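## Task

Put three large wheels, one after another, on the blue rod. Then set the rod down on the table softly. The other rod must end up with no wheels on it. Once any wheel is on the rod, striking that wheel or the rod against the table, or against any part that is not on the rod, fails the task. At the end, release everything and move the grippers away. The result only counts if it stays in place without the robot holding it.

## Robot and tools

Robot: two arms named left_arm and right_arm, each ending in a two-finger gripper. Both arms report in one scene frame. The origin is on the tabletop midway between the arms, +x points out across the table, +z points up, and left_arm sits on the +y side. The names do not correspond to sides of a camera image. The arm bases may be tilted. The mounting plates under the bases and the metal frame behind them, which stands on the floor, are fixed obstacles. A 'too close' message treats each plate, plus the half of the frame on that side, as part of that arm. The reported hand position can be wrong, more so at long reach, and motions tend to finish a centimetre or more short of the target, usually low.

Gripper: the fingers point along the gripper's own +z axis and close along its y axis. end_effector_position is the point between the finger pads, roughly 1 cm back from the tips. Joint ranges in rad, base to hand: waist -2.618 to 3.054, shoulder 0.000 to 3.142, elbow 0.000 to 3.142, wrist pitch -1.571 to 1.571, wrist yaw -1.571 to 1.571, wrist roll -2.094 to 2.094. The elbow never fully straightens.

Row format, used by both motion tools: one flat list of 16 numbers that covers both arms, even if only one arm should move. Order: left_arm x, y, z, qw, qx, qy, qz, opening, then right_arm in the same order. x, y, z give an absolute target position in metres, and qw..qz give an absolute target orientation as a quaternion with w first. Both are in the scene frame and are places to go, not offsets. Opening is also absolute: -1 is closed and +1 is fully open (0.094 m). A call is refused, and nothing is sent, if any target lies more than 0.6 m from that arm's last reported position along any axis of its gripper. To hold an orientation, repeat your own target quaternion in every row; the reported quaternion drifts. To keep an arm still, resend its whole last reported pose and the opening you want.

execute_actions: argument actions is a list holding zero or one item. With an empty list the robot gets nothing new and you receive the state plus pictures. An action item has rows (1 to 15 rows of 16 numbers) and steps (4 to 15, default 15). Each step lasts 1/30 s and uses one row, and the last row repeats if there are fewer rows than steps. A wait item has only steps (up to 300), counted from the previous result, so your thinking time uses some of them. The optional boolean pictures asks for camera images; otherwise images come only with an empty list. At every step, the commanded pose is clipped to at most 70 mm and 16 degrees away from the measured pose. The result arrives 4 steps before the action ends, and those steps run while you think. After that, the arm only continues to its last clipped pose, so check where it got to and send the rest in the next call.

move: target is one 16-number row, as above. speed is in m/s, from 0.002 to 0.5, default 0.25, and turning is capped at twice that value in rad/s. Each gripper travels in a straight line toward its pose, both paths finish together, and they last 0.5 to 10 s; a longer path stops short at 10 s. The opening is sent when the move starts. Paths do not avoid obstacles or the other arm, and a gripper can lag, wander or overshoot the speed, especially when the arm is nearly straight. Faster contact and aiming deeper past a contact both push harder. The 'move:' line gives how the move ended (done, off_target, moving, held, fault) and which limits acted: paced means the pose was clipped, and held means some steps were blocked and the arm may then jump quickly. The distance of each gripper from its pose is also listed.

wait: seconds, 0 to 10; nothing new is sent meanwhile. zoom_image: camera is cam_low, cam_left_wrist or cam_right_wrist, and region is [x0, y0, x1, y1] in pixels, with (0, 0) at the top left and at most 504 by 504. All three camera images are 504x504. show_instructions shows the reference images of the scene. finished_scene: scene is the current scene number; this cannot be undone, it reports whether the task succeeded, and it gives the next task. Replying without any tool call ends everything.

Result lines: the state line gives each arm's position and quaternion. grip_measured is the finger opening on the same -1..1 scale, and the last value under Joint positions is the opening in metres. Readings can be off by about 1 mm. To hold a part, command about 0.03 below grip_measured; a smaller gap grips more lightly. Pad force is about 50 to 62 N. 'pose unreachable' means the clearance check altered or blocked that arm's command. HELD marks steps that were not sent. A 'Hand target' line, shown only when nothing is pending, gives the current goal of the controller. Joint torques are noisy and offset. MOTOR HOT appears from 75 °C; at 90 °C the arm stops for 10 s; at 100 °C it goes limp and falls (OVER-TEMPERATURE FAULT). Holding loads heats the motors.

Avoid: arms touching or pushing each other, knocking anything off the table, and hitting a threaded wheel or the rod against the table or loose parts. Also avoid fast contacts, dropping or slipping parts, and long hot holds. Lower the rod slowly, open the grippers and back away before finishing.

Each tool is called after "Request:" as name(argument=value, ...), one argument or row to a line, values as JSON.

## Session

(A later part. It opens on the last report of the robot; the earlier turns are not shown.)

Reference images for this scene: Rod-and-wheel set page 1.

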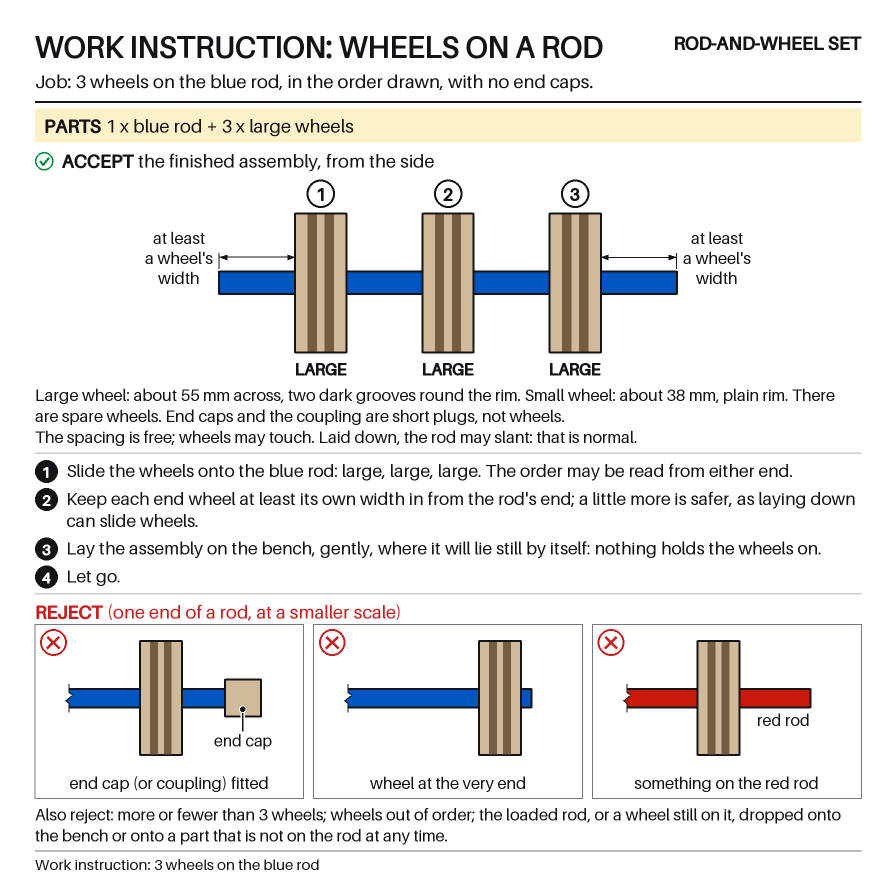

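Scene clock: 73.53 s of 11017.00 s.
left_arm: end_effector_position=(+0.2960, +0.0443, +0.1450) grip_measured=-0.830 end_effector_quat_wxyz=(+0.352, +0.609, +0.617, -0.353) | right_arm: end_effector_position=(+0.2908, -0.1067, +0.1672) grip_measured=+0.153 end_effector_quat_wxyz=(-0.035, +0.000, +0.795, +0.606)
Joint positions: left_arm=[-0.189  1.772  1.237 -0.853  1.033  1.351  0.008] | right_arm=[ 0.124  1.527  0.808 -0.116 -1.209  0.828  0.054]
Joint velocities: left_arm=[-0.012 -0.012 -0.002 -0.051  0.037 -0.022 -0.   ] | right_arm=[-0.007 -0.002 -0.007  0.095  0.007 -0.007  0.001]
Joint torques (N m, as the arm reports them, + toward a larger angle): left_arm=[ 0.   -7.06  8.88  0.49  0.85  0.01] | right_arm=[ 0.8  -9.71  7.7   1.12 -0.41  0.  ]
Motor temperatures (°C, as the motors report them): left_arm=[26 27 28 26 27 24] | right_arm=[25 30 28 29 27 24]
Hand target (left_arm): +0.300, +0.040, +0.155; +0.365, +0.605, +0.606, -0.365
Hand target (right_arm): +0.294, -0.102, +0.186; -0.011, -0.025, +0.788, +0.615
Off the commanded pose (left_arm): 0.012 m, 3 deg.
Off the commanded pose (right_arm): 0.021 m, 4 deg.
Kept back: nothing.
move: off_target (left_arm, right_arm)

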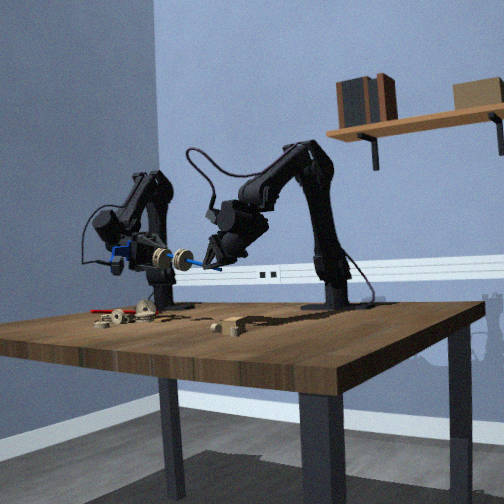

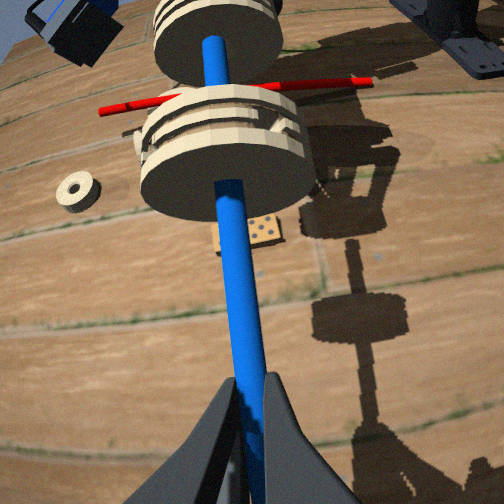

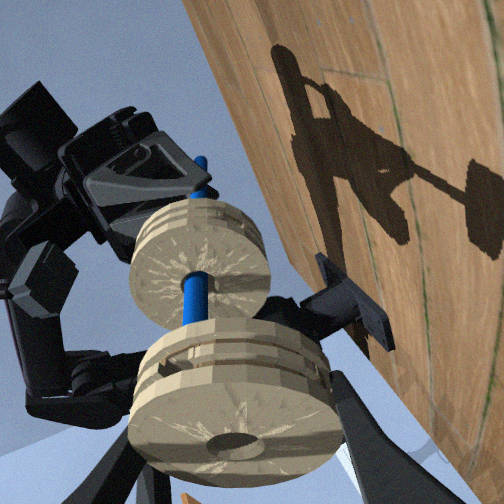

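Request:
move(
  target=[0.30,0.04,0.155,0.3652,0.6055,0.6055,-0.3652,-0.885, 0.291,-0.122,0.207,-0.0095,-0.018,0.7865,0.6170,0.12],
  speed=0.12,
)

Request:
move(
  target=[0.30,0.04,0.155,0.3652,0.6055,0.6055,-0.3652,-0.885, 0.291,-0.102,0.176,-0.014,-0.014,0.7900,0.6125,0.12],
  speed=0.07,
)

Request:
zoom_image(
  camera="cam_left_wrist",
  region=[130, 0, 290, 120],
)

Request:
zoom_image(
  camera="cam_right_wrist",
  region=[120, 180, 360, 500],
)

Scene clock: 75.57 s of 11017.00 s.
left_arm: end_effector_position=(+0.2960, +0.0443, +0.1451) grip_measured=-0.830 end_effector_quat_wxyz=(+0.352, +0.609, +0.617, -0.353) | right_arm: end_effector_position=(+0.2904, -0.1204, +0.1920) grip_measured=+0.153 end_effector_quat_wxyz=(-0.021, -0.002, +0.794, +0.608)
Joint positions: left_arm=[-0.189  1.772  1.237 -0.853  1.034  1.351  0.008] | right_arm=[ 0.079  1.458  0.858 -0.276 -1.225  0.757  0.054]
Joint velocities: left_arm=[-0.007 -0.007 -0.002 -0.022  0.007  0.037  0.002] | right_arm=[-0.002  0.012  0.002 -0.037  0.081 -0.051 -0.002]
Joint torques (N m, as the arm reports them, + toward a larger angle): left_arm=[ 0.   -7.06  8.86  0.49  0.82  0.01] | right_arm=[-0.93 -8.24  8.07  0.73 -0.58 -0.1 ]
Motor temperatures (°C, as the motors report them): left_arm=[26 27 28 26 27 24] | right_arm=[25 29 28 29 27 24]
Hand target (left_arm): +0.300, +0.040, +0.155; +0.365, +0.605, +0.606, -0.365
Hand target (right_arm): +0.292, -0.122, +0.207; -0.009, -0.018, +0.786, +0.618
Off the commanded pose (left_arm): 0.012 m, 2 deg.
Off the commanded pose (right_arm): 0.015 m, 3 deg.
Kept back: nothing.
move: off_target (left_arm, right_arm)

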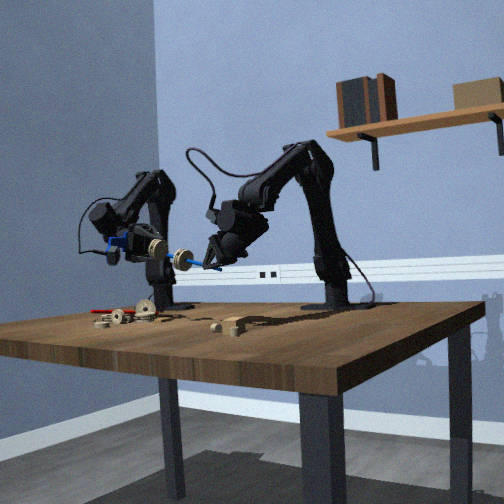

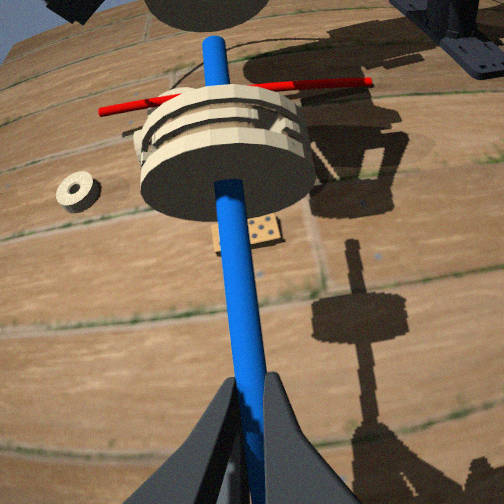

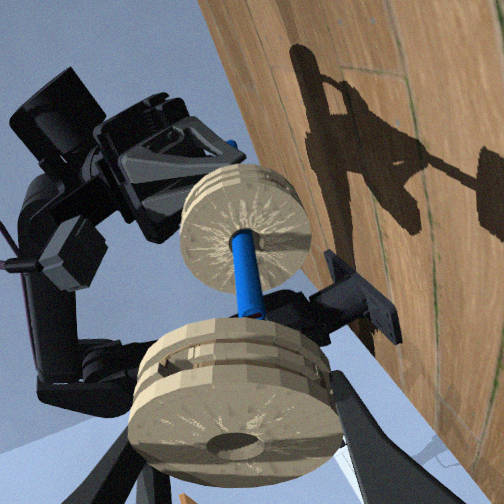

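Scene clock: 76.60 s of 11017.00 s.
left_arm: end_effector_position=(+0.2960, +0.0443, +0.1450) grip_measured=-0.830 end_effector_quat_wxyz=(+0.352, +0.609, +0.617, -0.353) | right_arm: end_effector_position=(+0.2938, -0.1043, +0.1808) grip_measured=+0.153 end_effector_quat_wxyz=(-0.011, -0.011, +0.791, +0.611)
Joint positions: left_arm=[-0.189  1.772  1.237 -0.853  1.033  1.351  0.008] | right_arm=[ 0.131  1.491  0.808 -0.068 -1.193  0.86   0.054]
Joint velocities: left_arm=[-0.002 -0.012  0.007  0.022  0.022 -0.022 -0.001] | right_arm=[ 0.007  0.017 -0.007  0.007  0.022 -0.11  -0.001]
Joint torques (N m, as the arm reports them, + toward a larger angle): left_arm=[ 0.   -7.08  8.86  0.49  0.83  0.01] | right_arm=[ 0.87 -6.05  4.99  1.13 -0.34  0.  ]
Motor temperatures (°C, as the motors report them): left_arm=[26 27 28 26 27 24] | right_arm=[25 29 28 29 27 24]
Hand target (left_arm): +0.300, +0.040, +0.155; +0.365, +0.605, +0.606, -0.365
Hand target (right_arm): +0.290, -0.102, +0.176; -0.015, -0.015, +0.791, +0.611
Off the commanded pose (left_arm): 0.012 m, 3 deg.
Off the commanded pose (right_arm): 0.006 m, 1 deg.
Kept back: nothing.
move: off_target (left_arm)

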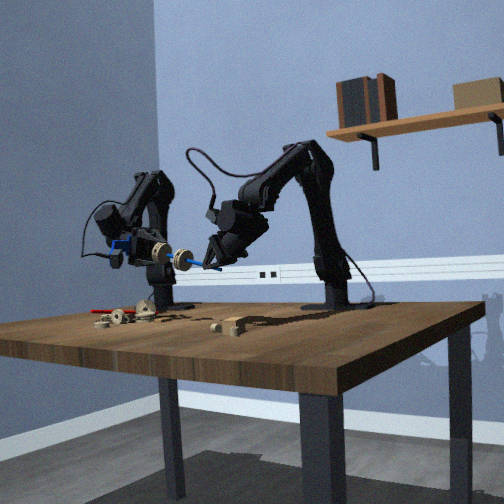

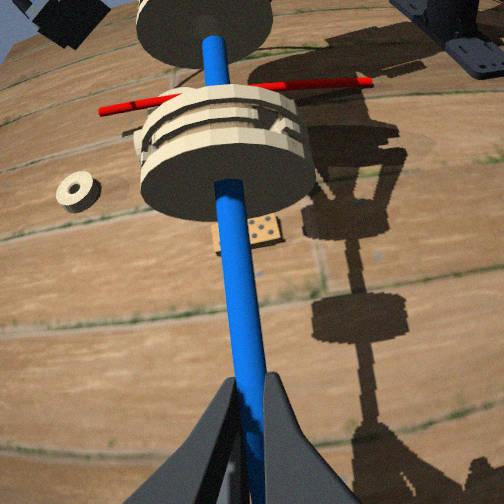

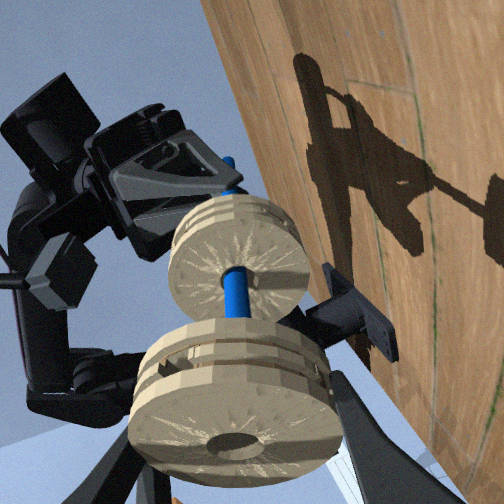

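Region (130, 0, 290, 120) of cam_left_wrist's 504x504 image, scaled by 3.150, with more detail than that image has; it fills the top 378 rows of this view, and the rest is white.

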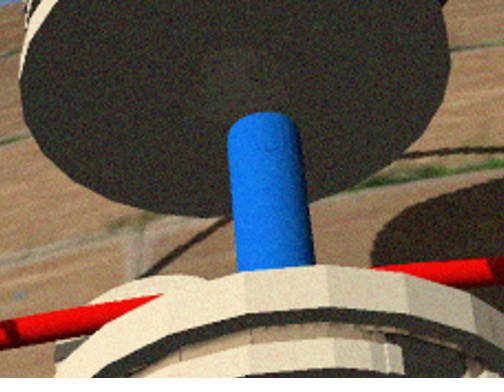

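Region (120, 180, 360, 500) of cam_right_wrist's 504x504 image, scaled by 1.575, with more detail than that image has; it fills the left 378 columns of this view, and the rest is white.

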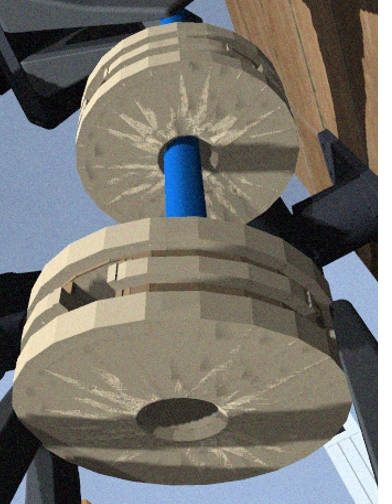

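Request:
execute_actions(
  actions=[],
)

Scene clock: 77.80 s of 11017.00 s.
left_arm: end_effector_position=(+0.2960, +0.0443, +0.1450) grip_measured=-0.830 end_effector_quat_wxyz=(+0.352, +0.609, +0.617, -0.353) | right_arm: end_effector_position=(+0.2941, -0.1043, +0.1811) grip_measured=+0.153 end_effector_quat_wxyz=(-0.010, -0.011, +0.791, +0.612)
Joint positions: left_arm=[-0.189  1.772  1.237 -0.853  1.033  1.351  0.008] | right_arm=[ 0.131  1.491  0.808 -0.065 -1.192  0.862  0.054]
Joint velocities: left_arm=[-0.012  0.017 -0.002 -0.007  0.037 -0.037 -0.001] | right_arm=[-0.002 -0.007 -0.002 -0.037 -0.022 -0.022 -0.   ]
Joint torques (N m, as the arm reports them, + toward a larger angle): left_arm=[-0.01 -7.08  8.87  0.49  0.84  0.01] | right_arm=[ 0.71 -6.44  5.    1.19 -0.39 -0.02]
Motor temperatures (°C, as the motors report them): left_arm=[26 27 28 26 27 24] | right_arm=[25 29 28 30 27 24]
Hand target (left_arm): +0.300, +0.040, +0.155; +0.365, +0.605, +0.606, -0.365
Hand target (right_arm): +0.290, -0.102, +0.175; -0.015, -0.015, +0.791, +0.611
Off the commanded pose (left_arm): 0.012 m, 3 deg.
Off the commanded pose (right_arm): 0.006 m, 1 deg.
Kept back: nothing.
Steps of this call (steps 1 to 36: nothing new was sent). Readings (end_effector_position):
1: left_arm (+0.2960, +0.0443, +0.1450) | right_arm (+0.2938, -0.1043, +0.1809)
2: left_arm (+0.2960, +0.0443, +0.1450) | right_arm (+0.2939, -0.1043, +0.1809)
4: left_arm (+0.2960, +0.0443, +0.1450) | right_arm (+0.2940, -0.1043, +0.1810)
8: left_arm (+0.2960, +0.0443, +0.1450) | right_arm (+0.2941, -0.1043, +0.1810)
36: the state above

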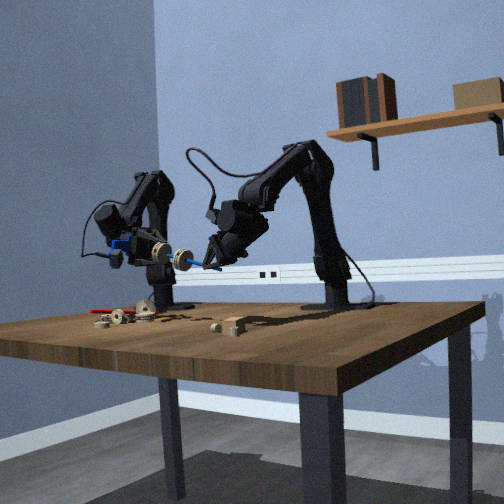

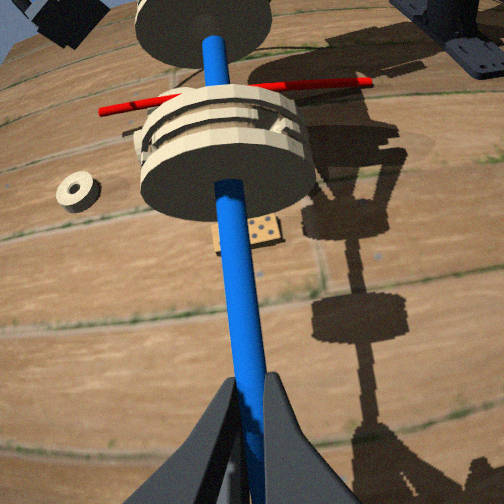

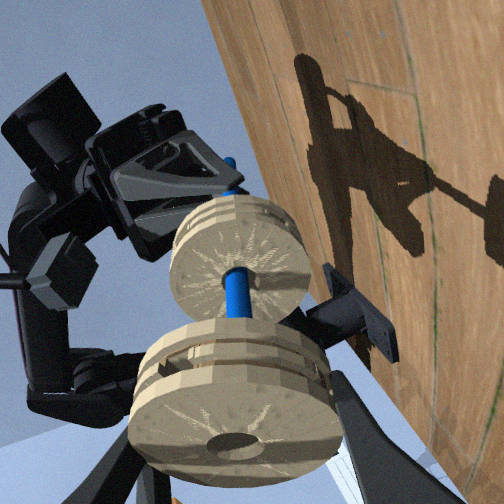

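Request:
execute_actions(
  actions=[
    {"rows":[[0.30,0.04,0.155,0.3652,0.6055,0.6055,-0.3652,-0.885,0.2900,-0.1020,0.1752,-0.014,-0.014,0.7900,0.6125,0.12],[0.30,0.04,0.155,0.3652,0.6055,0.6055,-0.3652,-0.885,0.2896,-0.1018,0.1749,-0.014,-0.014,0.7900,0.6125,0.12],[0.30,0.04,0.155,0.3652,0.6055,0.6055,-0.3652,-0.885,0.2892,-0.1016,0.1746,-0.014,-0.014,0.7900,0.6125,0.12],[0.30,0.04,0.155,0.3652,0.6055,0.6055,-0.3652,-0.885,0.2888,-0.1014,0.1743,-0.014,-0.014,0.7900,0.6125,0.12],[0.30,0.04,0.155,0.3652,0.6055,0.6055,-0.3652,-0.885,0.2884,-0.1012,0.1740,-0.014,-0.014,0.7900,0.6125,0.12],[0.30,0.04,0.155,0.3652,0.6055,0.6055,-0.3652,-0.885,0.2880,-0.1010,0.1737,-0.014,-0.014,0.7900,0.6125,0.12],[0.30,0.04,0.155,0.3652,0.6055,0.6055,-0.3652,-0.885,0.2876,-0.1008,0.1734,-0.014,-0.014,0.7900,0.6125,0.12],[0.30,0.04,0.155,0.3652,0.6055,0.6055,-0.3652,-0.885,0.2872,-0.1006,0.1731,-0.014,-0.014,0.7900,0.6125,0.12]],"steps":15},
  ],
  pictures=true,
)

Scene clock: 78.53 s of 11017.00 s.
left_arm: end_effector_position=(+0.2960, +0.0443, +0.1451) grip_measured=-0.830 end_effector_quat_wxyz=(+0.352, +0.609, +0.617, -0.353) | right_arm: end_effector_position=(+0.2898, -0.1031, +0.1749) grip_measured=+0.153 end_effector_quat_wxyz=(-0.016, -0.007, +0.792, +0.611)
Joint positions: left_arm=[-0.189  1.772  1.237 -0.853  1.034  1.351  0.008] | right_arm=[ 0.14   1.491  0.783 -0.039 -1.188  0.878  0.054]
Joint velocities: left_arm=[ 0.007  0.002 -0.007  0.022 -0.095 -0.007 -0.   ] | right_arm=[ 0.007 -0.012 -0.032  0.007  0.007  0.037 -0.   ]
Joint torques (N m, as the arm reports them, + toward a larger angle): left_arm=[-0.01 -7.05  8.86  0.49  0.84  0.01] | right_arm=[ 0.68 -6.91  5.17  1.2  -0.34 -0.05]
Motor temperatures (°C, as the motors report them): left_arm=[26 27 28 26 27 24] | right_arm=[25 29 28 30 27 24]
Steps of this call (steps 1 to 11: nothing new was sent; steps 12 to 22: the first 11 steps of this action). Readings (end_effector_position):
12: left_arm (+0.2960, +0.0443, +0.1450) | right_arm (+0.2942, -0.1042, +0.1812)
13: left_arm (+0.2960, +0.0443, +0.1451) | right_arm (+0.2944, -0.1042, +0.1814)
15: left_arm (+0.2960, +0.0443, +0.1451) | right_arm (+0.2944, -0.1042, +0.1809)
19: left_arm (+0.2960, +0.0443, +0.1451) | right_arm (+0.2914, -0.1036, +0.1766)
22: the state above

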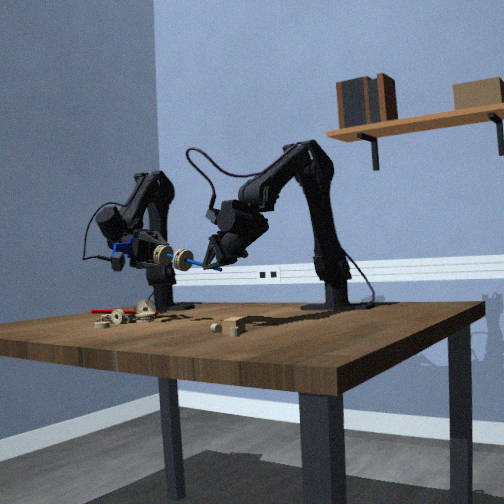

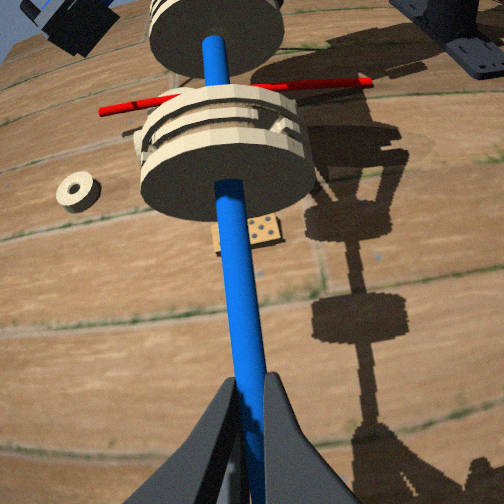

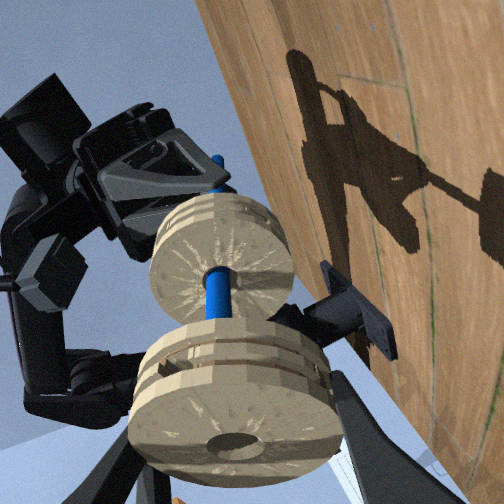

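Request:
execute_actions(
  actions=[],
)

Request:
zoom_image(
  camera="cam_left_wrist",
  region=[130, 0, 290, 120],
)

Request:
zoom_image(
  camera="cam_right_wrist",
  region=[120, 180, 360, 500],
)

Scene clock: 78.70 s of 11017.00 s.
left_arm: end_effector_position=(+0.2960, +0.0443, +0.1451) grip_measured=-0.830 end_effector_quat_wxyz=(+0.352, +0.609, +0.617, -0.353) | right_arm: end_effector_position=(+0.2904, -0.1028, +0.1753) grip_measured=+0.153 end_effector_quat_wxyz=(-0.014, -0.008, +0.791, +0.611)
Joint positions: left_arm=[-0.189  1.772  1.237 -0.853  1.034  1.351  0.008] | right_arm=[ 0.14   1.491  0.782 -0.032 -1.187  0.882  0.054]
Joint velocities: left_arm=[ 0.007 -0.012  0.012 -0.095 -0.022 -0.037 -0.   ] | right_arm=[ 0.012 -0.007 -0.007 -0.022 -0.051  0.007  0.001]
Joint torques (N m, as the arm reports them, + toward a larger angle): left_arm=[-0.01 -7.06  8.87  0.49  0.83  0.01] | right_arm=[ 0.64 -6.9   5.08  1.18 -0.41 -0.03]
Motor temperatures (°C, as the motors report them): left_arm=[26 27 28 26 27 24] | right_arm=[25 29 28 30 27 24]
Hand target (left_arm): +0.300, +0.040, +0.155; +0.365, +0.605, +0.606, -0.365
Hand target (right_arm): +0.287, -0.101, +0.173; -0.014, -0.014, +0.790, +0.612
Off the commanded pose (left_arm): 0.012 m, 2 deg.
Off the commanded pose (right_arm): 0.004 m, 1 deg.
Kept back: nothing.
Steps of this call (steps 1 to 4: the last 4 steps of your previous action; step 5: nothing new was sent). Readings (end_effector_position):
1: left_arm (+0.2960, +0.0443, +0.1451) | right_arm (+0.2898, -0.1030, +0.1748)
2: left_arm (+0.2960, +0.0443, +0.1451) | right_arm (+0.2900, -0.1029, +0.1750)
4: left_arm (+0.2960, +0.0443, +0.1451) | right_arm (+0.2903, -0.1028, +0.1753)
5: the state above

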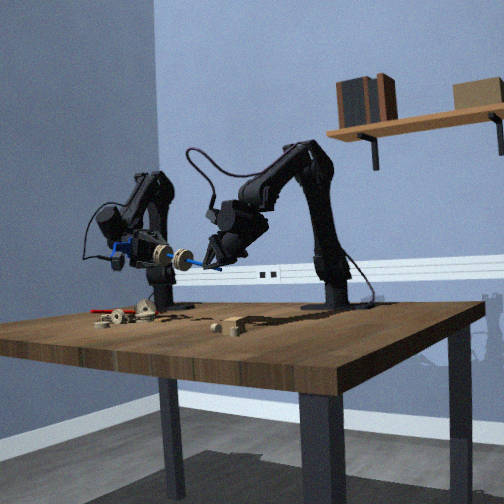

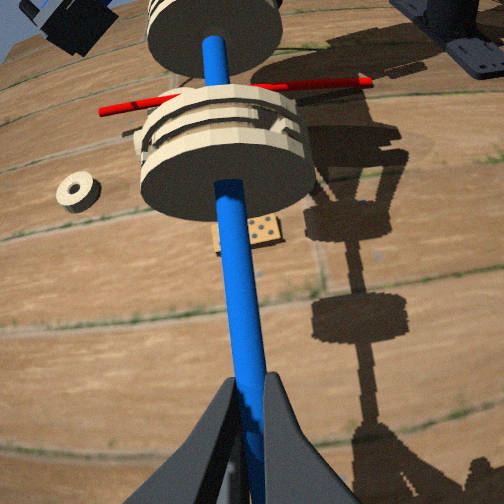

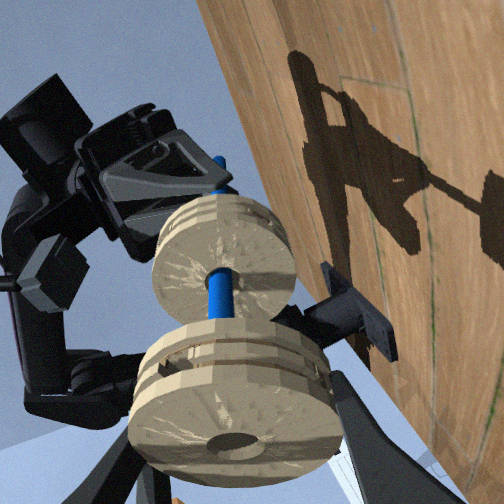

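Region (130, 0, 290, 120) of cam_left_wrist's 504x504 image, scaled by 3.150, with more detail than that image has; it fills the top 378 rows of this view, and the rest is white.

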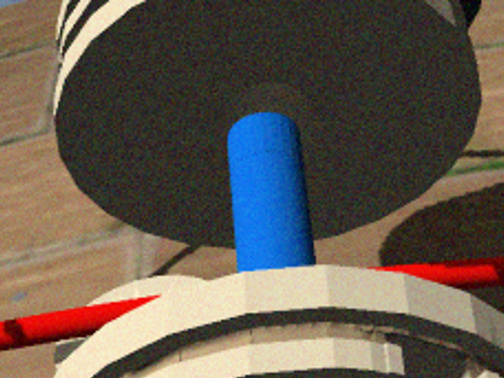

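Region (120, 180, 360, 500) of cam_right_wrist's 504x504 image, scaled by 1.575, with more detail than that image has; it fills the left 378 columns of this view, and the rest is white.

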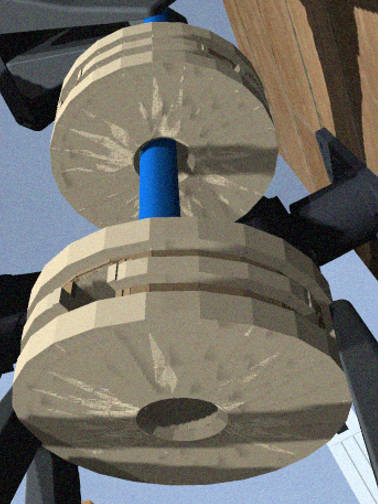

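Request:
execute_actions(
  actions=[
    {"rows":[[0.30,0.04,0.155,0.3652,0.6055,0.6055,-0.3652,-0.885,0.2879,-0.1004,0.1741,-0.0130,-0.0148,0.7898,0.6128,0.12],[0.30,0.04,0.155,0.3652,0.6055,0.6055,-0.3652,-0.885,0.2885,-0.1002,0.1752,-0.0121,-0.0155,0.7895,0.6131,0.12],[0.30,0.04,0.155,0.3652,0.6055,0.6055,-0.3652,-0.885,0.2892,-0.1000,0.1762,-0.0111,-0.0163,0.7893,0.6134,0.12],[0.30,0.04,0.155,0.3652,0.6055,0.6055,-0.3652,-0.885,0.2898,-0.0997,0.1772,-0.0101,-0.0170,0.7891,0.6137,0.12],[0.30,0.04,0.155,0.3652,0.6055,0.6055,-0.3652,-0.885,0.2905,-0.0995,0.1782,-0.0091,-0.0178,0.7889,0.6140,0.12],[0.30,0.04,0.155,0.3652,0.6055,0.6055,-0.3652,-0.885,0.2911,-0.0993,0.1793,-0.0082,-0.0185,0.7886,0.6143,0.12],[0.30,0.04,0.155,0.3652,0.6055,0.6055,-0.3652,-0.885,0.2918,-0.0991,0.1803,-0.0072,-0.0193,0.7884,0.6146,0.12]],"steps":14},
  ],
)

Scene clock: 80.57 s of 11017.00 s.
left_arm: end_effector_position=(+0.2960, +0.0443, +0.1451) grip_measured=-0.830 end_effector_quat_wxyz=(+0.352, +0.609, +0.617, -0.353) | right_arm: end_effector_position=(+0.2909, -0.1027, +0.1757) grip_measured=+0.153 end_effector_quat_wxyz=(-0.014, -0.008, +0.791, +0.611)
Joint positions: left_arm=[-0.189  1.772  1.237 -0.853  1.034  1.351  0.008] | right_arm=[ 0.14   1.491  0.782 -0.027 -1.186  0.885  0.054]
Joint velocities: left_arm=[-0.012 -0.002  0.002 -0.095  0.007  0.022 -0.001] | right_arm=[-0.017 -0.007 -0.012  0.051 -0.037 -0.007  0.   ]
Joint torques (N m, as the arm reports them, + toward a larger angle): left_arm=[ 0.   -7.06  8.86  0.49  0.83  0.01] | right_arm=[ 0.73 -6.88  6.8   1.17 -0.36 -0.03]
Motor temperatures (°C, as the motors report them): left_arm=[26 27 28 26 27 24] | right_arm=[25 29 28 30 27 24]
Steps of this call (steps 1 to 46: nothing new was sent; steps 47 to 56: the first 10 steps of this action). Readings (end_effector_position):
47: left_arm (+0.2960, +0.0443, +0.1451) | right_arm (+0.2908, -0.1027, +0.1757)
48: left_arm (+0.2960, +0.0443, +0.1451) | right_arm (+0.2909, -0.1027, +0.1757)
50: left_arm (+0.2960, +0.0443, +0.1451) | right_arm (+0.2909, -0.1027, +0.1757)
54: left_arm (+0.2960, +0.0443, +0.1451) | right_arm (+0.2909, -0.1027, +0.1757)
56: the state above

Request:
execute_actions(
  actions=[
    {"rows":[[0.30,0.04,0.155,0.3652,0.6055,0.6055,-0.3652,-0.885,0.2922,-0.0990,0.1803,-0.0073,-0.0193,0.7884,0.6146,0.12],[0.30,0.04,0.155,0.3652,0.6055,0.6055,-0.3652,-0.885,0.2926,-0.0988,0.1803,-0.0073,-0.0192,0.7884,0.6146,0.12],[0.30,0.04,0.155,0.3652,0.6055,0.6055,-0.3652,-0.885,0.2930,-0.0987,0.1803,-0.0074,-0.0192,0.7884,0.6146,0.12],[0.30,0.04,0.155,0.3652,0.6055,0.6055,-0.3652,-0.885,0.2934,-0.0985,0.1803,-0.0074,-0.0191,0.7884,0.6145,0.12],[0.30,0.04,0.155,0.3652,0.6055,0.6055,-0.3652,-0.885,0.2937,-0.0984,0.1803,-0.0075,-0.0191,0.7884,0.6145,0.12]],"steps":12},
  ],
)

Scene clock: 86.20 s of 11017.00 s.
left_arm: end_effector_position=(+0.2960, +0.0443, +0.1451) grip_measured=-0.830 end_effector_quat_wxyz=(+0.352, +0.609, +0.617, -0.353) | right_arm: end_effector_position=(+0.2909, -0.1027, +0.1757) grip_measured=+0.153 end_effector_quat_wxyz=(-0.014, -0.007, +0.791, +0.611)
Joint positions: left_arm=[-0.189  1.772  1.237 -0.853  1.034  1.351  0.008] | right_arm=[ 0.14   1.491  0.782 -0.027 -1.186  0.885  0.054]
Joint velocities: left_arm=[-0.007  0.002 -0.007 -0.007  0.051 -0.037  0.001] | right_arm=[ 0.002 -0.012 -0.007 -0.007 -0.037 -0.007 -0.002]
Joint torques (N m, as the arm reports them, + toward a larger angle): left_arm=[ 0.   -7.05  8.86  0.48  0.84  0.01] | right_arm=[ 0.55 -5.98  7.27  1.21 -0.34  0.03]
Motor temperatures (°C, as the motors report them): left_arm=[26 27 28 26 27 24] | right_arm=[25 29 28 30 27 24]
Off your previous action's commanded pose (left_arm): 0.012 m, 2 deg at its last step (step 4 of this call).
Off your previous action's commanded pose (right_arm): 0.006 m, 2 deg at its last step (step 4 of this call).
Steps of this call (steps 1 to 4: the last 4 steps of your previous action; steps 5 to 90: nothing new was sent; then 2.37 s passed at rest; steps 91 to 98: the first 8 steps of this action). Readings (end_effector_position):
91: left_arm (+0.2960, +0.0443, +0.1451) | right_arm (+0.2909, -0.1027, +0.1757)
92: left_arm (+0.2960, +0.0443, +0.1451) | right_arm (+0.2909, -0.1027, +0.1757)
94: left_arm (+0.2960, +0.0443, +0.1451) | right_arm (+0.2909, -0.1027, +0.1757)
98: the state above

Request:
execute_actions(
  actions=[
    {"rows":[[0.30,0.04,0.155,0.3652,0.6055,0.6055,-0.3652,-0.885,0.2939,-0.0983,0.1807,-0.0071,-0.0194,0.7883,0.6146,0.12],[0.30,0.04,0.155,0.3652,0.6055,0.6055,-0.3652,-0.885,0.2941,-0.0982,0.1811,-0.0067,-0.0197,0.7882,0.6147,0.12],[0.30,0.04,0.155,0.3652,0.6055,0.6055,-0.3652,-0.885,0.2943,-0.0981,0.1815,-0.0063,-0.0200,0.7881,0.6148,0.12],[0.30,0.04,0.155,0.3652,0.6055,0.6055,-0.3652,-0.885,0.2945,-0.0980,0.1819,-0.0060,-0.0203,0.7880,0.6149,0.12],[0.30,0.04,0.155,0.3652,0.6055,0.6055,-0.3652,-0.885,0.2947,-0.0979,0.1823,-0.0056,-0.0206,0.7880,0.6150,0.12]],"steps":13},
  ],
)

Scene clock: 86.70 s of 11017.00 s.
left_arm: end_effector_position=(+0.2960, +0.0443, +0.1451) grip_measured=-0.830 end_effector_quat_wxyz=(+0.352, +0.609, +0.617, -0.353) | right_arm: end_effector_position=(+0.2909, -0.1027, +0.1757) grip_measured=+0.153 end_effector_quat_wxyz=(-0.014, -0.007, +0.791, +0.611)
Joint positions: left_arm=[-0.189  1.772  1.237 -0.853  1.034  1.351  0.008] | right_arm=[ 0.14   1.491  0.782 -0.027 -1.186  0.885  0.054]
Joint velocities: left_arm=[-0.012  0.002 -0.002  0.007  0.037  0.007 -0.001] | right_arm=[-0.012  0.017 -0.007  0.037 -0.022 -0.051 -0.001]
Joint torques (N m, as the arm reports them, + toward a larger angle): left_arm=[-0.02 -7.06  8.88  0.49  0.83  0.01] | right_arm=[ 0.8  -6.14  7.67  1.17 -0.39  0.04]
Motor temperatures (°C, as the motors report them): left_arm=[26 27 28 26 27 24] | right_arm=[25 29 28 30 27 24]
Off your previous action's commanded pose (left_arm): 0.012 m, 2 deg at its last step (step 4 of this call).
Off your previous action's commanded pose (right_arm): 0.007 m, 2 deg at its last step (step 4 of this call).
Steps of this call (steps 1 to 4: the last 4 steps of your previous action; steps 5 to 6: nothing new was sent; steps 7 to 15: the first 9 steps of this action). Readings (end_effector_position):
7: left_arm (+0.2960, +0.0443, +0.1451) | right_arm (+0.2909, -0.1027, +0.1757)
8: left_arm (+0.2960, +0.0443, +0.1451) | right_arm (+0.2909, -0.1027, +0.1757)
10: left_arm (+0.2960, +0.0443, +0.1451) | right_arm (+0.2909, -0.1027, +0.1757)
14: left_arm (+0.2960, +0.0443, +0.1451) | right_arm (+0.2909, -0.1027, +0.1757)
15: the state above

Request:
execute_actions(
  actions=[
    {"rows":[[0.30,0.04,0.155,0.3652,0.6055,0.6055,-0.3652,-0.885,0.2950,-0.0978,0.1827,-0.0052,-0.0209,0.7879,0.6151,0.12],[0.30,0.04,0.155,0.3652,0.6055,0.6055,-0.3652,-0.885,0.2952,-0.0978,0.1831,-0.0048,-0.0212,0.7878,0.6152,0.12],[0.30,0.04,0.155,0.3652,0.6055,0.6055,-0.3652,-0.885,0.2955,-0.0977,0.1835,-0.0045,-0.0215,0.7877,0.6153,0.12],[0.30,0.04,0.155,0.3652,0.6055,0.6055,-0.3652,-0.885,0.2957,-0.0976,0.1839,-0.0041,-0.0218,0.7876,0.6154,0.12],[0.30,0.04,0.155,0.3652,0.6055,0.6055,-0.3652,-0.885,0.2960,-0.0975,0.1843,-0.0037,-0.0221,0.7875,0.6156,0.12]],"steps":13},
  ],
)

Scene clock: 87.53 s of 11017.00 s.
left_arm: end_effector_position=(+0.2960, +0.0443, +0.1451) grip_measured=-0.830 end_effector_quat_wxyz=(+0.352, +0.609, +0.617, -0.353) | right_arm: end_effector_position=(+0.2909, -0.1027, +0.1757) grip_measured=+0.153 end_effector_quat_wxyz=(-0.014, -0.007, +0.791, +0.611)
Joint positions: left_arm=[-0.189  1.772  1.237 -0.853  1.034  1.351  0.008] | right_arm=[ 0.14   1.491  0.782 -0.027 -1.186  0.885  0.054]
Joint velocities: left_arm=[ 0.002  0.002 -0.012  0.081  0.022  0.007 -0.   ] | right_arm=[ 0.002 -0.007 -0.002  0.007  0.051 -0.007 -0.   ]
Joint torques (N m, as the arm reports them, + toward a larger angle): left_arm=[ 0.   -7.05  8.86  0.49  0.83  0.01] | right_arm=[ 0.73 -5.87  8.24  1.12 -0.37  0.  ]
Motor temperatures (°C, as the motors report them): left_arm=[26 27 28 26 27 24] | right_arm=[25 29 28 30 27 24]
Off your previous action's commanded pose (left_arm): 0.012 m, 2 deg at its last step (step 4 of this call).
Off your previous action's commanded pose (right_arm): 0.009 m, 2 deg at its last step (step 4 of this call).
Steps of this call (steps 1 to 4: the last 4 steps of your previous action; steps 5 to 16: nothing new was sent; steps 17 to 25: the first 9 steps of this action). Readings (end_effector_position):
17: left_arm (+0.2960, +0.0443, +0.1451) | right_arm (+0.2909, -0.1027, +0.1757)
18: left_arm (+0.2960, +0.0443, +0.1451) | right_arm (+0.2909, -0.1027, +0.1757)
20: left_arm (+0.2960, +0.0443, +0.1451) | right_arm (+0.2909, -0.1027, +0.1757)
24: left_arm (+0.2960, +0.0443, +0.1451) | right_arm (+0.2909, -0.1027, +0.1757)
25: the state above

Request:
execute_actions(
  actions=[
    {"rows":[[0.30,0.04,0.155,0.3652,0.6055,0.6055,-0.3652,-0.885,0.2962,-0.0974,0.1847,-0.0033,-0.0224,0.7874,0.6157,0.12],[0.30,0.04,0.155,0.3652,0.6055,0.6055,-0.3652,-0.885,0.2964,-0.0973,0.1851,-0.0029,-0.0227,0.7873,0.6158,0.12],[0.30,0.04,0.155,0.3652,0.6055,0.6055,-0.3652,-0.885,0.2966,-0.0973,0.1855,-0.0026,-0.0230,0.7872,0.6159,0.12],[0.30,0.04,0.155,0.3652,0.6055,0.6055,-0.3652,-0.885,0.2968,-0.0972,0.1859,-0.0022,-0.0233,0.7871,0.6160,0.12]],"steps":13},
  ],
)

Scene clock: 88.00 s of 11017.00 s.
left_arm: end_effector_position=(+0.2960, +0.0443, +0.1451) grip_measured=-0.830 end_effector_quat_wxyz=(+0.352, +0.609, +0.617, -0.353) | right_arm: end_effector_position=(+0.2909, -0.1027, +0.1757) grip_measured=+0.153 end_effector_quat_wxyz=(-0.014, -0.007, +0.791, +0.611)
Joint positions: left_arm=[-0.189  1.772  1.237 -0.853  1.034  1.351  0.008] | right_arm=[ 0.14   1.491  0.782 -0.027 -1.186  0.885  0.054]
Joint velocities: left_arm=[-0.002  0.002 -0.007  0.022  0.081 -0.037  0.   ] | right_arm=[-0.002 -0.002 -0.007  0.022 -0.007  0.051 -0.   ]
Joint torques (N m, as the arm reports them, + toward a larger angle): left_arm=[-0.01 -7.05  8.87  0.49  0.83  0.01] | right_arm=[ 0.67 -6.15  8.55  1.15 -0.34 -0.01]
Motor temperatures (°C, as the motors report them): left_arm=[26 27 28 26 27 24] | right_arm=[25 28 28 30 27 24]
Off your previous action's commanded pose (left_arm): 0.012 m, 2 deg at its last step (step 4 of this call).
Off your previous action's commanded pose (right_arm): 0.011 m, 2 deg at its last step (step 4 of this call).
Steps of this call (steps 1 to 4: the last 4 steps of your previous action; step 5: nothing new was sent; steps 6 to 14: the first 9 steps of this action). Readings (end_effector_position):
6: left_arm (+0.2960, +0.0443, +0.1451) | right_arm (+0.2909, -0.1027, +0.1757)
7: left_arm (+0.2960, +0.0443, +0.1451) | right_arm (+0.2909, -0.1027, +0.1757)
9: left_arm (+0.2960, +0.0443, +0.1451) | right_arm (+0.2909, -0.1027, +0.1757)
13: left_arm (+0.2960, +0.0443, +0.1451) | right_arm (+0.2909, -0.1027, +0.1757)
14: the state above

Request:
execute_actions(
  actions=[
    {"rows":[[0.30,0.04,0.155,0.3652,0.6055,0.6055,-0.3652,-0.885,0.2968,-0.0967,0.1861,-0.0020,-0.0234,0.7871,0.6160,0.12],[0.30,0.04,0.155,0.3652,0.6055,0.6055,-0.3652,-0.885,0.2968,-0.0962,0.1863,-0.0018,-0.0236,0.7870,0.6161,0.12],[0.30,0.04,0.155,0.3652,0.6055,0.6055,-0.3652,-0.885,0.2968,-0.0957,0.1865,-0.0016,-0.0237,0.7870,0.6161,0.12],[0.30,0.04,0.155,0.3652,0.6055,0.6055,-0.3652,-0.885,0.2968,-0.0952,0.1867,-0.0014,-0.0239,0.7869,0.6162,0.12],[0.30,0.04,0.155,0.3652,0.6055,0.6055,-0.3652,-0.885,0.2968,-0.0947,0.1869,-0.0012,-0.0240,0.7869,0.6162,0.12]],"steps":14},
  ],
  pictures=true,
)

Scene clock: 88.60 s of 11017.00 s.
left_arm: end_effector_position=(+0.2960, +0.0443, +0.1451) grip_measured=-0.830 end_effector_quat_wxyz=(+0.352, +0.609, +0.617, -0.353) | right_arm: end_effector_position=(+0.2898, -0.1007, +0.1755) grip_measured=+0.153 end_effector_quat_wxyz=(-0.016, -0.007, +0.792, +0.610)
Joint positions: left_arm=[-0.189  1.772  1.237 -0.853  1.034  1.351  0.008] | right_arm=[ 0.148  1.491  0.782 -0.024 -1.181  0.895  0.054]
Joint velocities: left_arm=[ 0.002 -0.002  0.012  0.007  0.007 -0.095  0.   ] | right_arm=[-0.017 -0.002 -0.002  0.051 -0.007  0.022 -0.001]
Joint torques (N m, as the arm reports them, + toward a larger angle): left_arm=[ 0.   -7.07  8.86  0.48  0.83  0.01] | right_arm=[ 0.83 -6.11  8.46  1.21 -0.39 -0.02]
Motor temperatures (°C, as the motors report them): left_arm=[26 28 28 26 27 24] | right_arm=[25 28 28 30 27 24]
Off your previous action's commanded pose (left_arm): 0.012 m, 2 deg at its last step (step 4 of this call).
Off your previous action's commanded pose (right_arm): 0.013 m, 2 deg at its last step (step 4 of this call).
Steps of this call (steps 1 to 4: the last 4 steps of your previous action; steps 5 to 8: nothing new was sent; steps 9 to 18: the first 10 steps of this action). Readings (end_effector_position):
9: left_arm (+0.2960, +0.0443, +0.1451) | right_arm (+0.2910, -0.1027, +0.1756)
10: left_arm (+0.2960, +0.0443, +0.1451) | right_arm (+0.2910, -0.1027, +0.1756)
12: left_arm (+0.2960, +0.0443, +0.1451) | right_arm (+0.2908, -0.1024, +0.1754)
16: left_arm (+0.2960, +0.0443, +0.1451) | right_arm (+0.2899, -0.1009, +0.1754)
18: the state above

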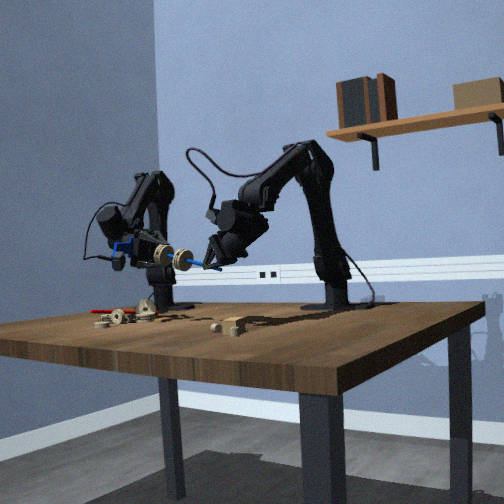

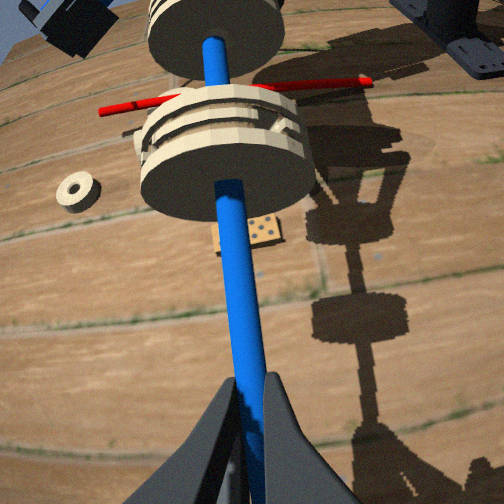

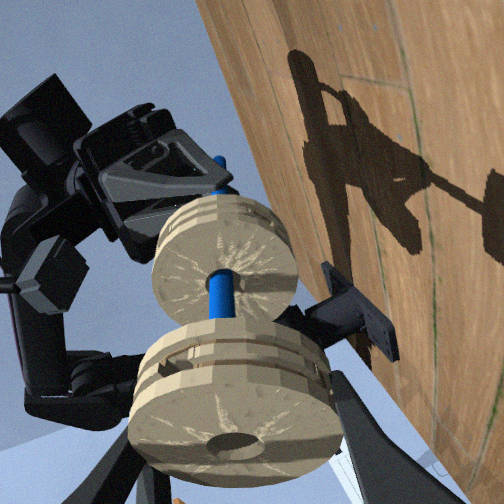

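Request:
execute_actions(
  actions=[
    {"rows":[[0.30,0.04,0.155,0.3652,0.6055,0.6055,-0.3652,-0.885,0.2968,-0.0947,0.1870,0.0000,-0.0249,0.7866,0.6166,0.12],[0.30,0.04,0.155,0.3652,0.6055,0.6055,-0.3652,-0.885,0.2968,-0.0947,0.1870,0.0012,-0.0258,0.7863,0.6170,0.12],[0.30,0.04,0.155,0.3652,0.6055,0.6055,-0.3652,-0.885,0.2968,-0.0947,0.1871,0.0024,-0.0268,0.7861,0.6173,0.12],[0.30,0.04,0.155,0.3652,0.6055,0.6055,-0.3652,-0.885,0.2968,-0.0947,0.1872,0.0036,-0.0277,0.7858,0.6177,0.12]],"steps":15},
  ],
)

Request:
execute_actions(
  actions=[
    {"steps": 8},
  ],
  pictures=true,
)

Request:
zoom_image(
  camera="cam_left_wrist",
  region=[130, 0, 290, 120],
)

Request:
zoom_image(
  camera="cam_right_wrist",
  region=[120, 180, 360, 500],
)

Scene clock: 89.33 s of 11017.00 s.
left_arm: end_effector_position=(+0.2960, +0.0443, +0.1451) grip_measured=-0.830 end_effector_quat_wxyz=(+0.352, +0.609, +0.617, -0.353) | right_arm: end_effector_position=(+0.2914, -0.1003, +0.1769) grip_measured=+0.153 end_effector_quat_wxyz=(-0.010, -0.010, +0.791, +0.612)
Joint positions: left_arm=[-0.189  1.772  1.237 -0.853  1.034  1.351  0.008] | right_arm=[ 0.148  1.491  0.782 -0.008 -1.179  0.897  0.054]
Joint velocities: left_arm=[ 0.022 -0.007  0.007  0.037 -0.11   0.022 -0.001] | right_arm=[ 0.002 -0.002 -0.022  0.051 -0.007 -0.066  0.   ]
Joint torques (N m, as the arm reports them, + toward a larger angle): left_arm=[-0.01 -7.08  8.86  0.48  0.83  0.01] | right_arm=[ 0.75 -6.25  8.1   1.27 -0.36 -0.05]
Motor temperatures (°C, as the motors report them): left_arm=[26 28 28 26 27 24] | right_arm=[25 28 28 30 27 24]
Off your previous action's commanded pose (left_arm): 0.012 m, 2 deg at its last step (step 4 of this call).
Off your previous action's commanded pose (right_arm): 0.015 m, 3 deg at its last step (step 4 of this call).
Steps of this call (steps 1 to 4: the last 4 steps of your previous action; steps 5 to 11: nothing new was sent; steps 12 to 22: the first 11 steps of this action). Readings (end_effector_position):
12: left_arm (+0.2960, +0.0443, +0.1451) | right_arm (+0.2902, -0.1007, +0.1755)
13: left_arm (+0.2960, +0.0443, +0.1451) | right_arm (+0.2903, -0.1006, +0.1756)
15: left_arm (+0.2960, +0.0443, +0.1451) | right_arm (+0.2906, -0.1005, +0.1760)
19: left_arm (+0.2960, +0.0443, +0.1451) | right_arm (+0.2912, -0.1003, +0.1766)
22: the state above

Scene clock: 89.60 s of 11017.00 s.
left_arm: end_effector_position=(+0.2960, +0.0443, +0.1451) grip_measured=-0.830 end_effector_quat_wxyz=(+0.352, +0.609, +0.617, -0.353) | right_arm: end_effector_position=(+0.2916, -0.1002, +0.1771) grip_measured=+0.153 end_effector_quat_wxyz=(-0.010, -0.010, +0.791, +0.612)
Joint positions: left_arm=[-0.189  1.772  1.237 -0.853  1.034  1.351  0.008] | right_arm=[ 0.148  1.491  0.782 -0.006 -1.179  0.897  0.054]
Joint velocities: left_arm=[ 0.007 -0.022  0.007 -0.007 -0.022  0.051  0.   ] | right_arm=[-0.012  0.022  0.027  0.037 -0.007 -0.007 -0.001]
Joint torques (N m, as the arm reports them, + toward a larger angle): left_arm=[-0.01 -7.05  8.86  0.49  0.83  0.01] | right_arm=[ 0.76 -6.47  8.24  1.19 -0.43 -0.02]
Motor temperatures (°C, as the motors report them): left_arm=[26 28 28 26 27 24] | right_arm=[25 28 28 30 27 24]
Hand target (left_arm): +0.300, +0.040, +0.155; +0.365, +0.605, +0.606, -0.365
Hand target (right_arm): +0.296, -0.095, +0.187; +0.004, -0.028, +0.786, +0.617
Off the commanded pose (left_arm): 0.012 m, 2 deg.
Off the commanded pose (right_arm): 0.013 m, 3 deg.
Kept back: nothing.
Steps of this call (steps 1 to 4: the last 4 steps of your previous action; steps 5 to 8: nothing new was sent). Readings (end_effector_position):
1: left_arm (+0.2960, +0.0443, +0.1451) | right_arm (+0.2915, -0.1003, +0.1769)
2: left_arm (+0.2960, +0.0443, +0.1451) | right_arm (+0.2915, -0.1002, +0.1770)
4: left_arm (+0.2960, +0.0443, +0.1451) | right_arm (+0.2916, -0.1002, +0.1770)
8: the state above

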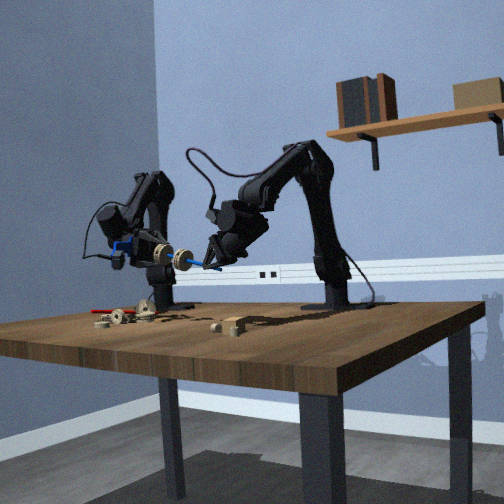

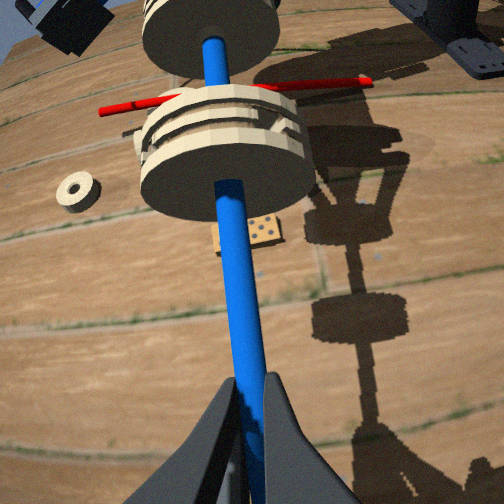

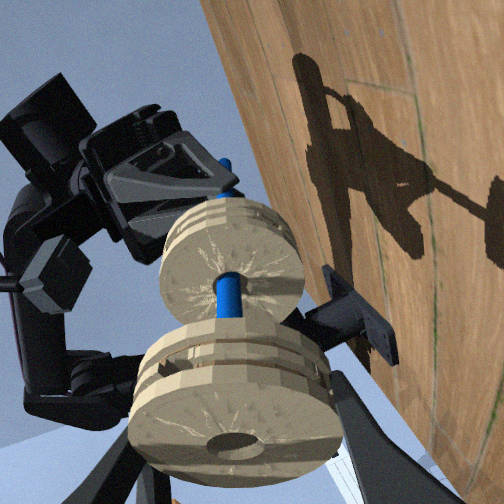

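Region (130, 0, 290, 120) of cam_left_wrist's 504x504 image, scaled by 3.150, with more detail than that image has; it fills the top 378 rows of this view, and the rest is white.

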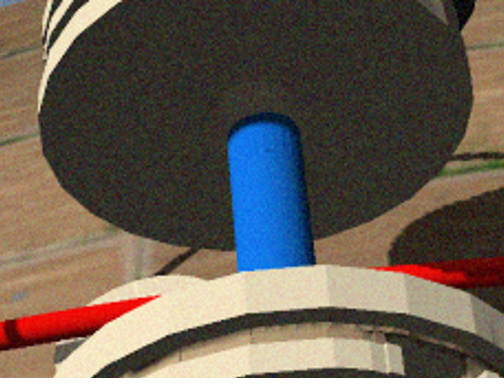

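Region (120, 180, 360, 500) of cam_right_wrist's 504x504 image, scaled by 1.575, with more detail than that image has; it fills the left 378 columns of this view, and the rest is white.

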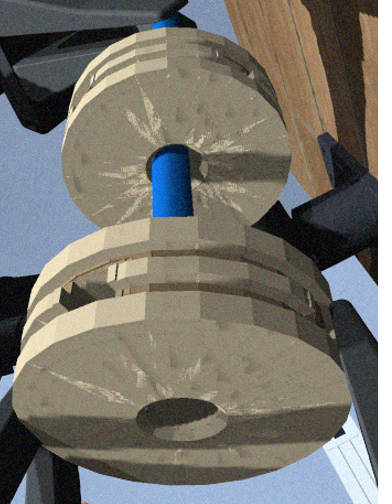

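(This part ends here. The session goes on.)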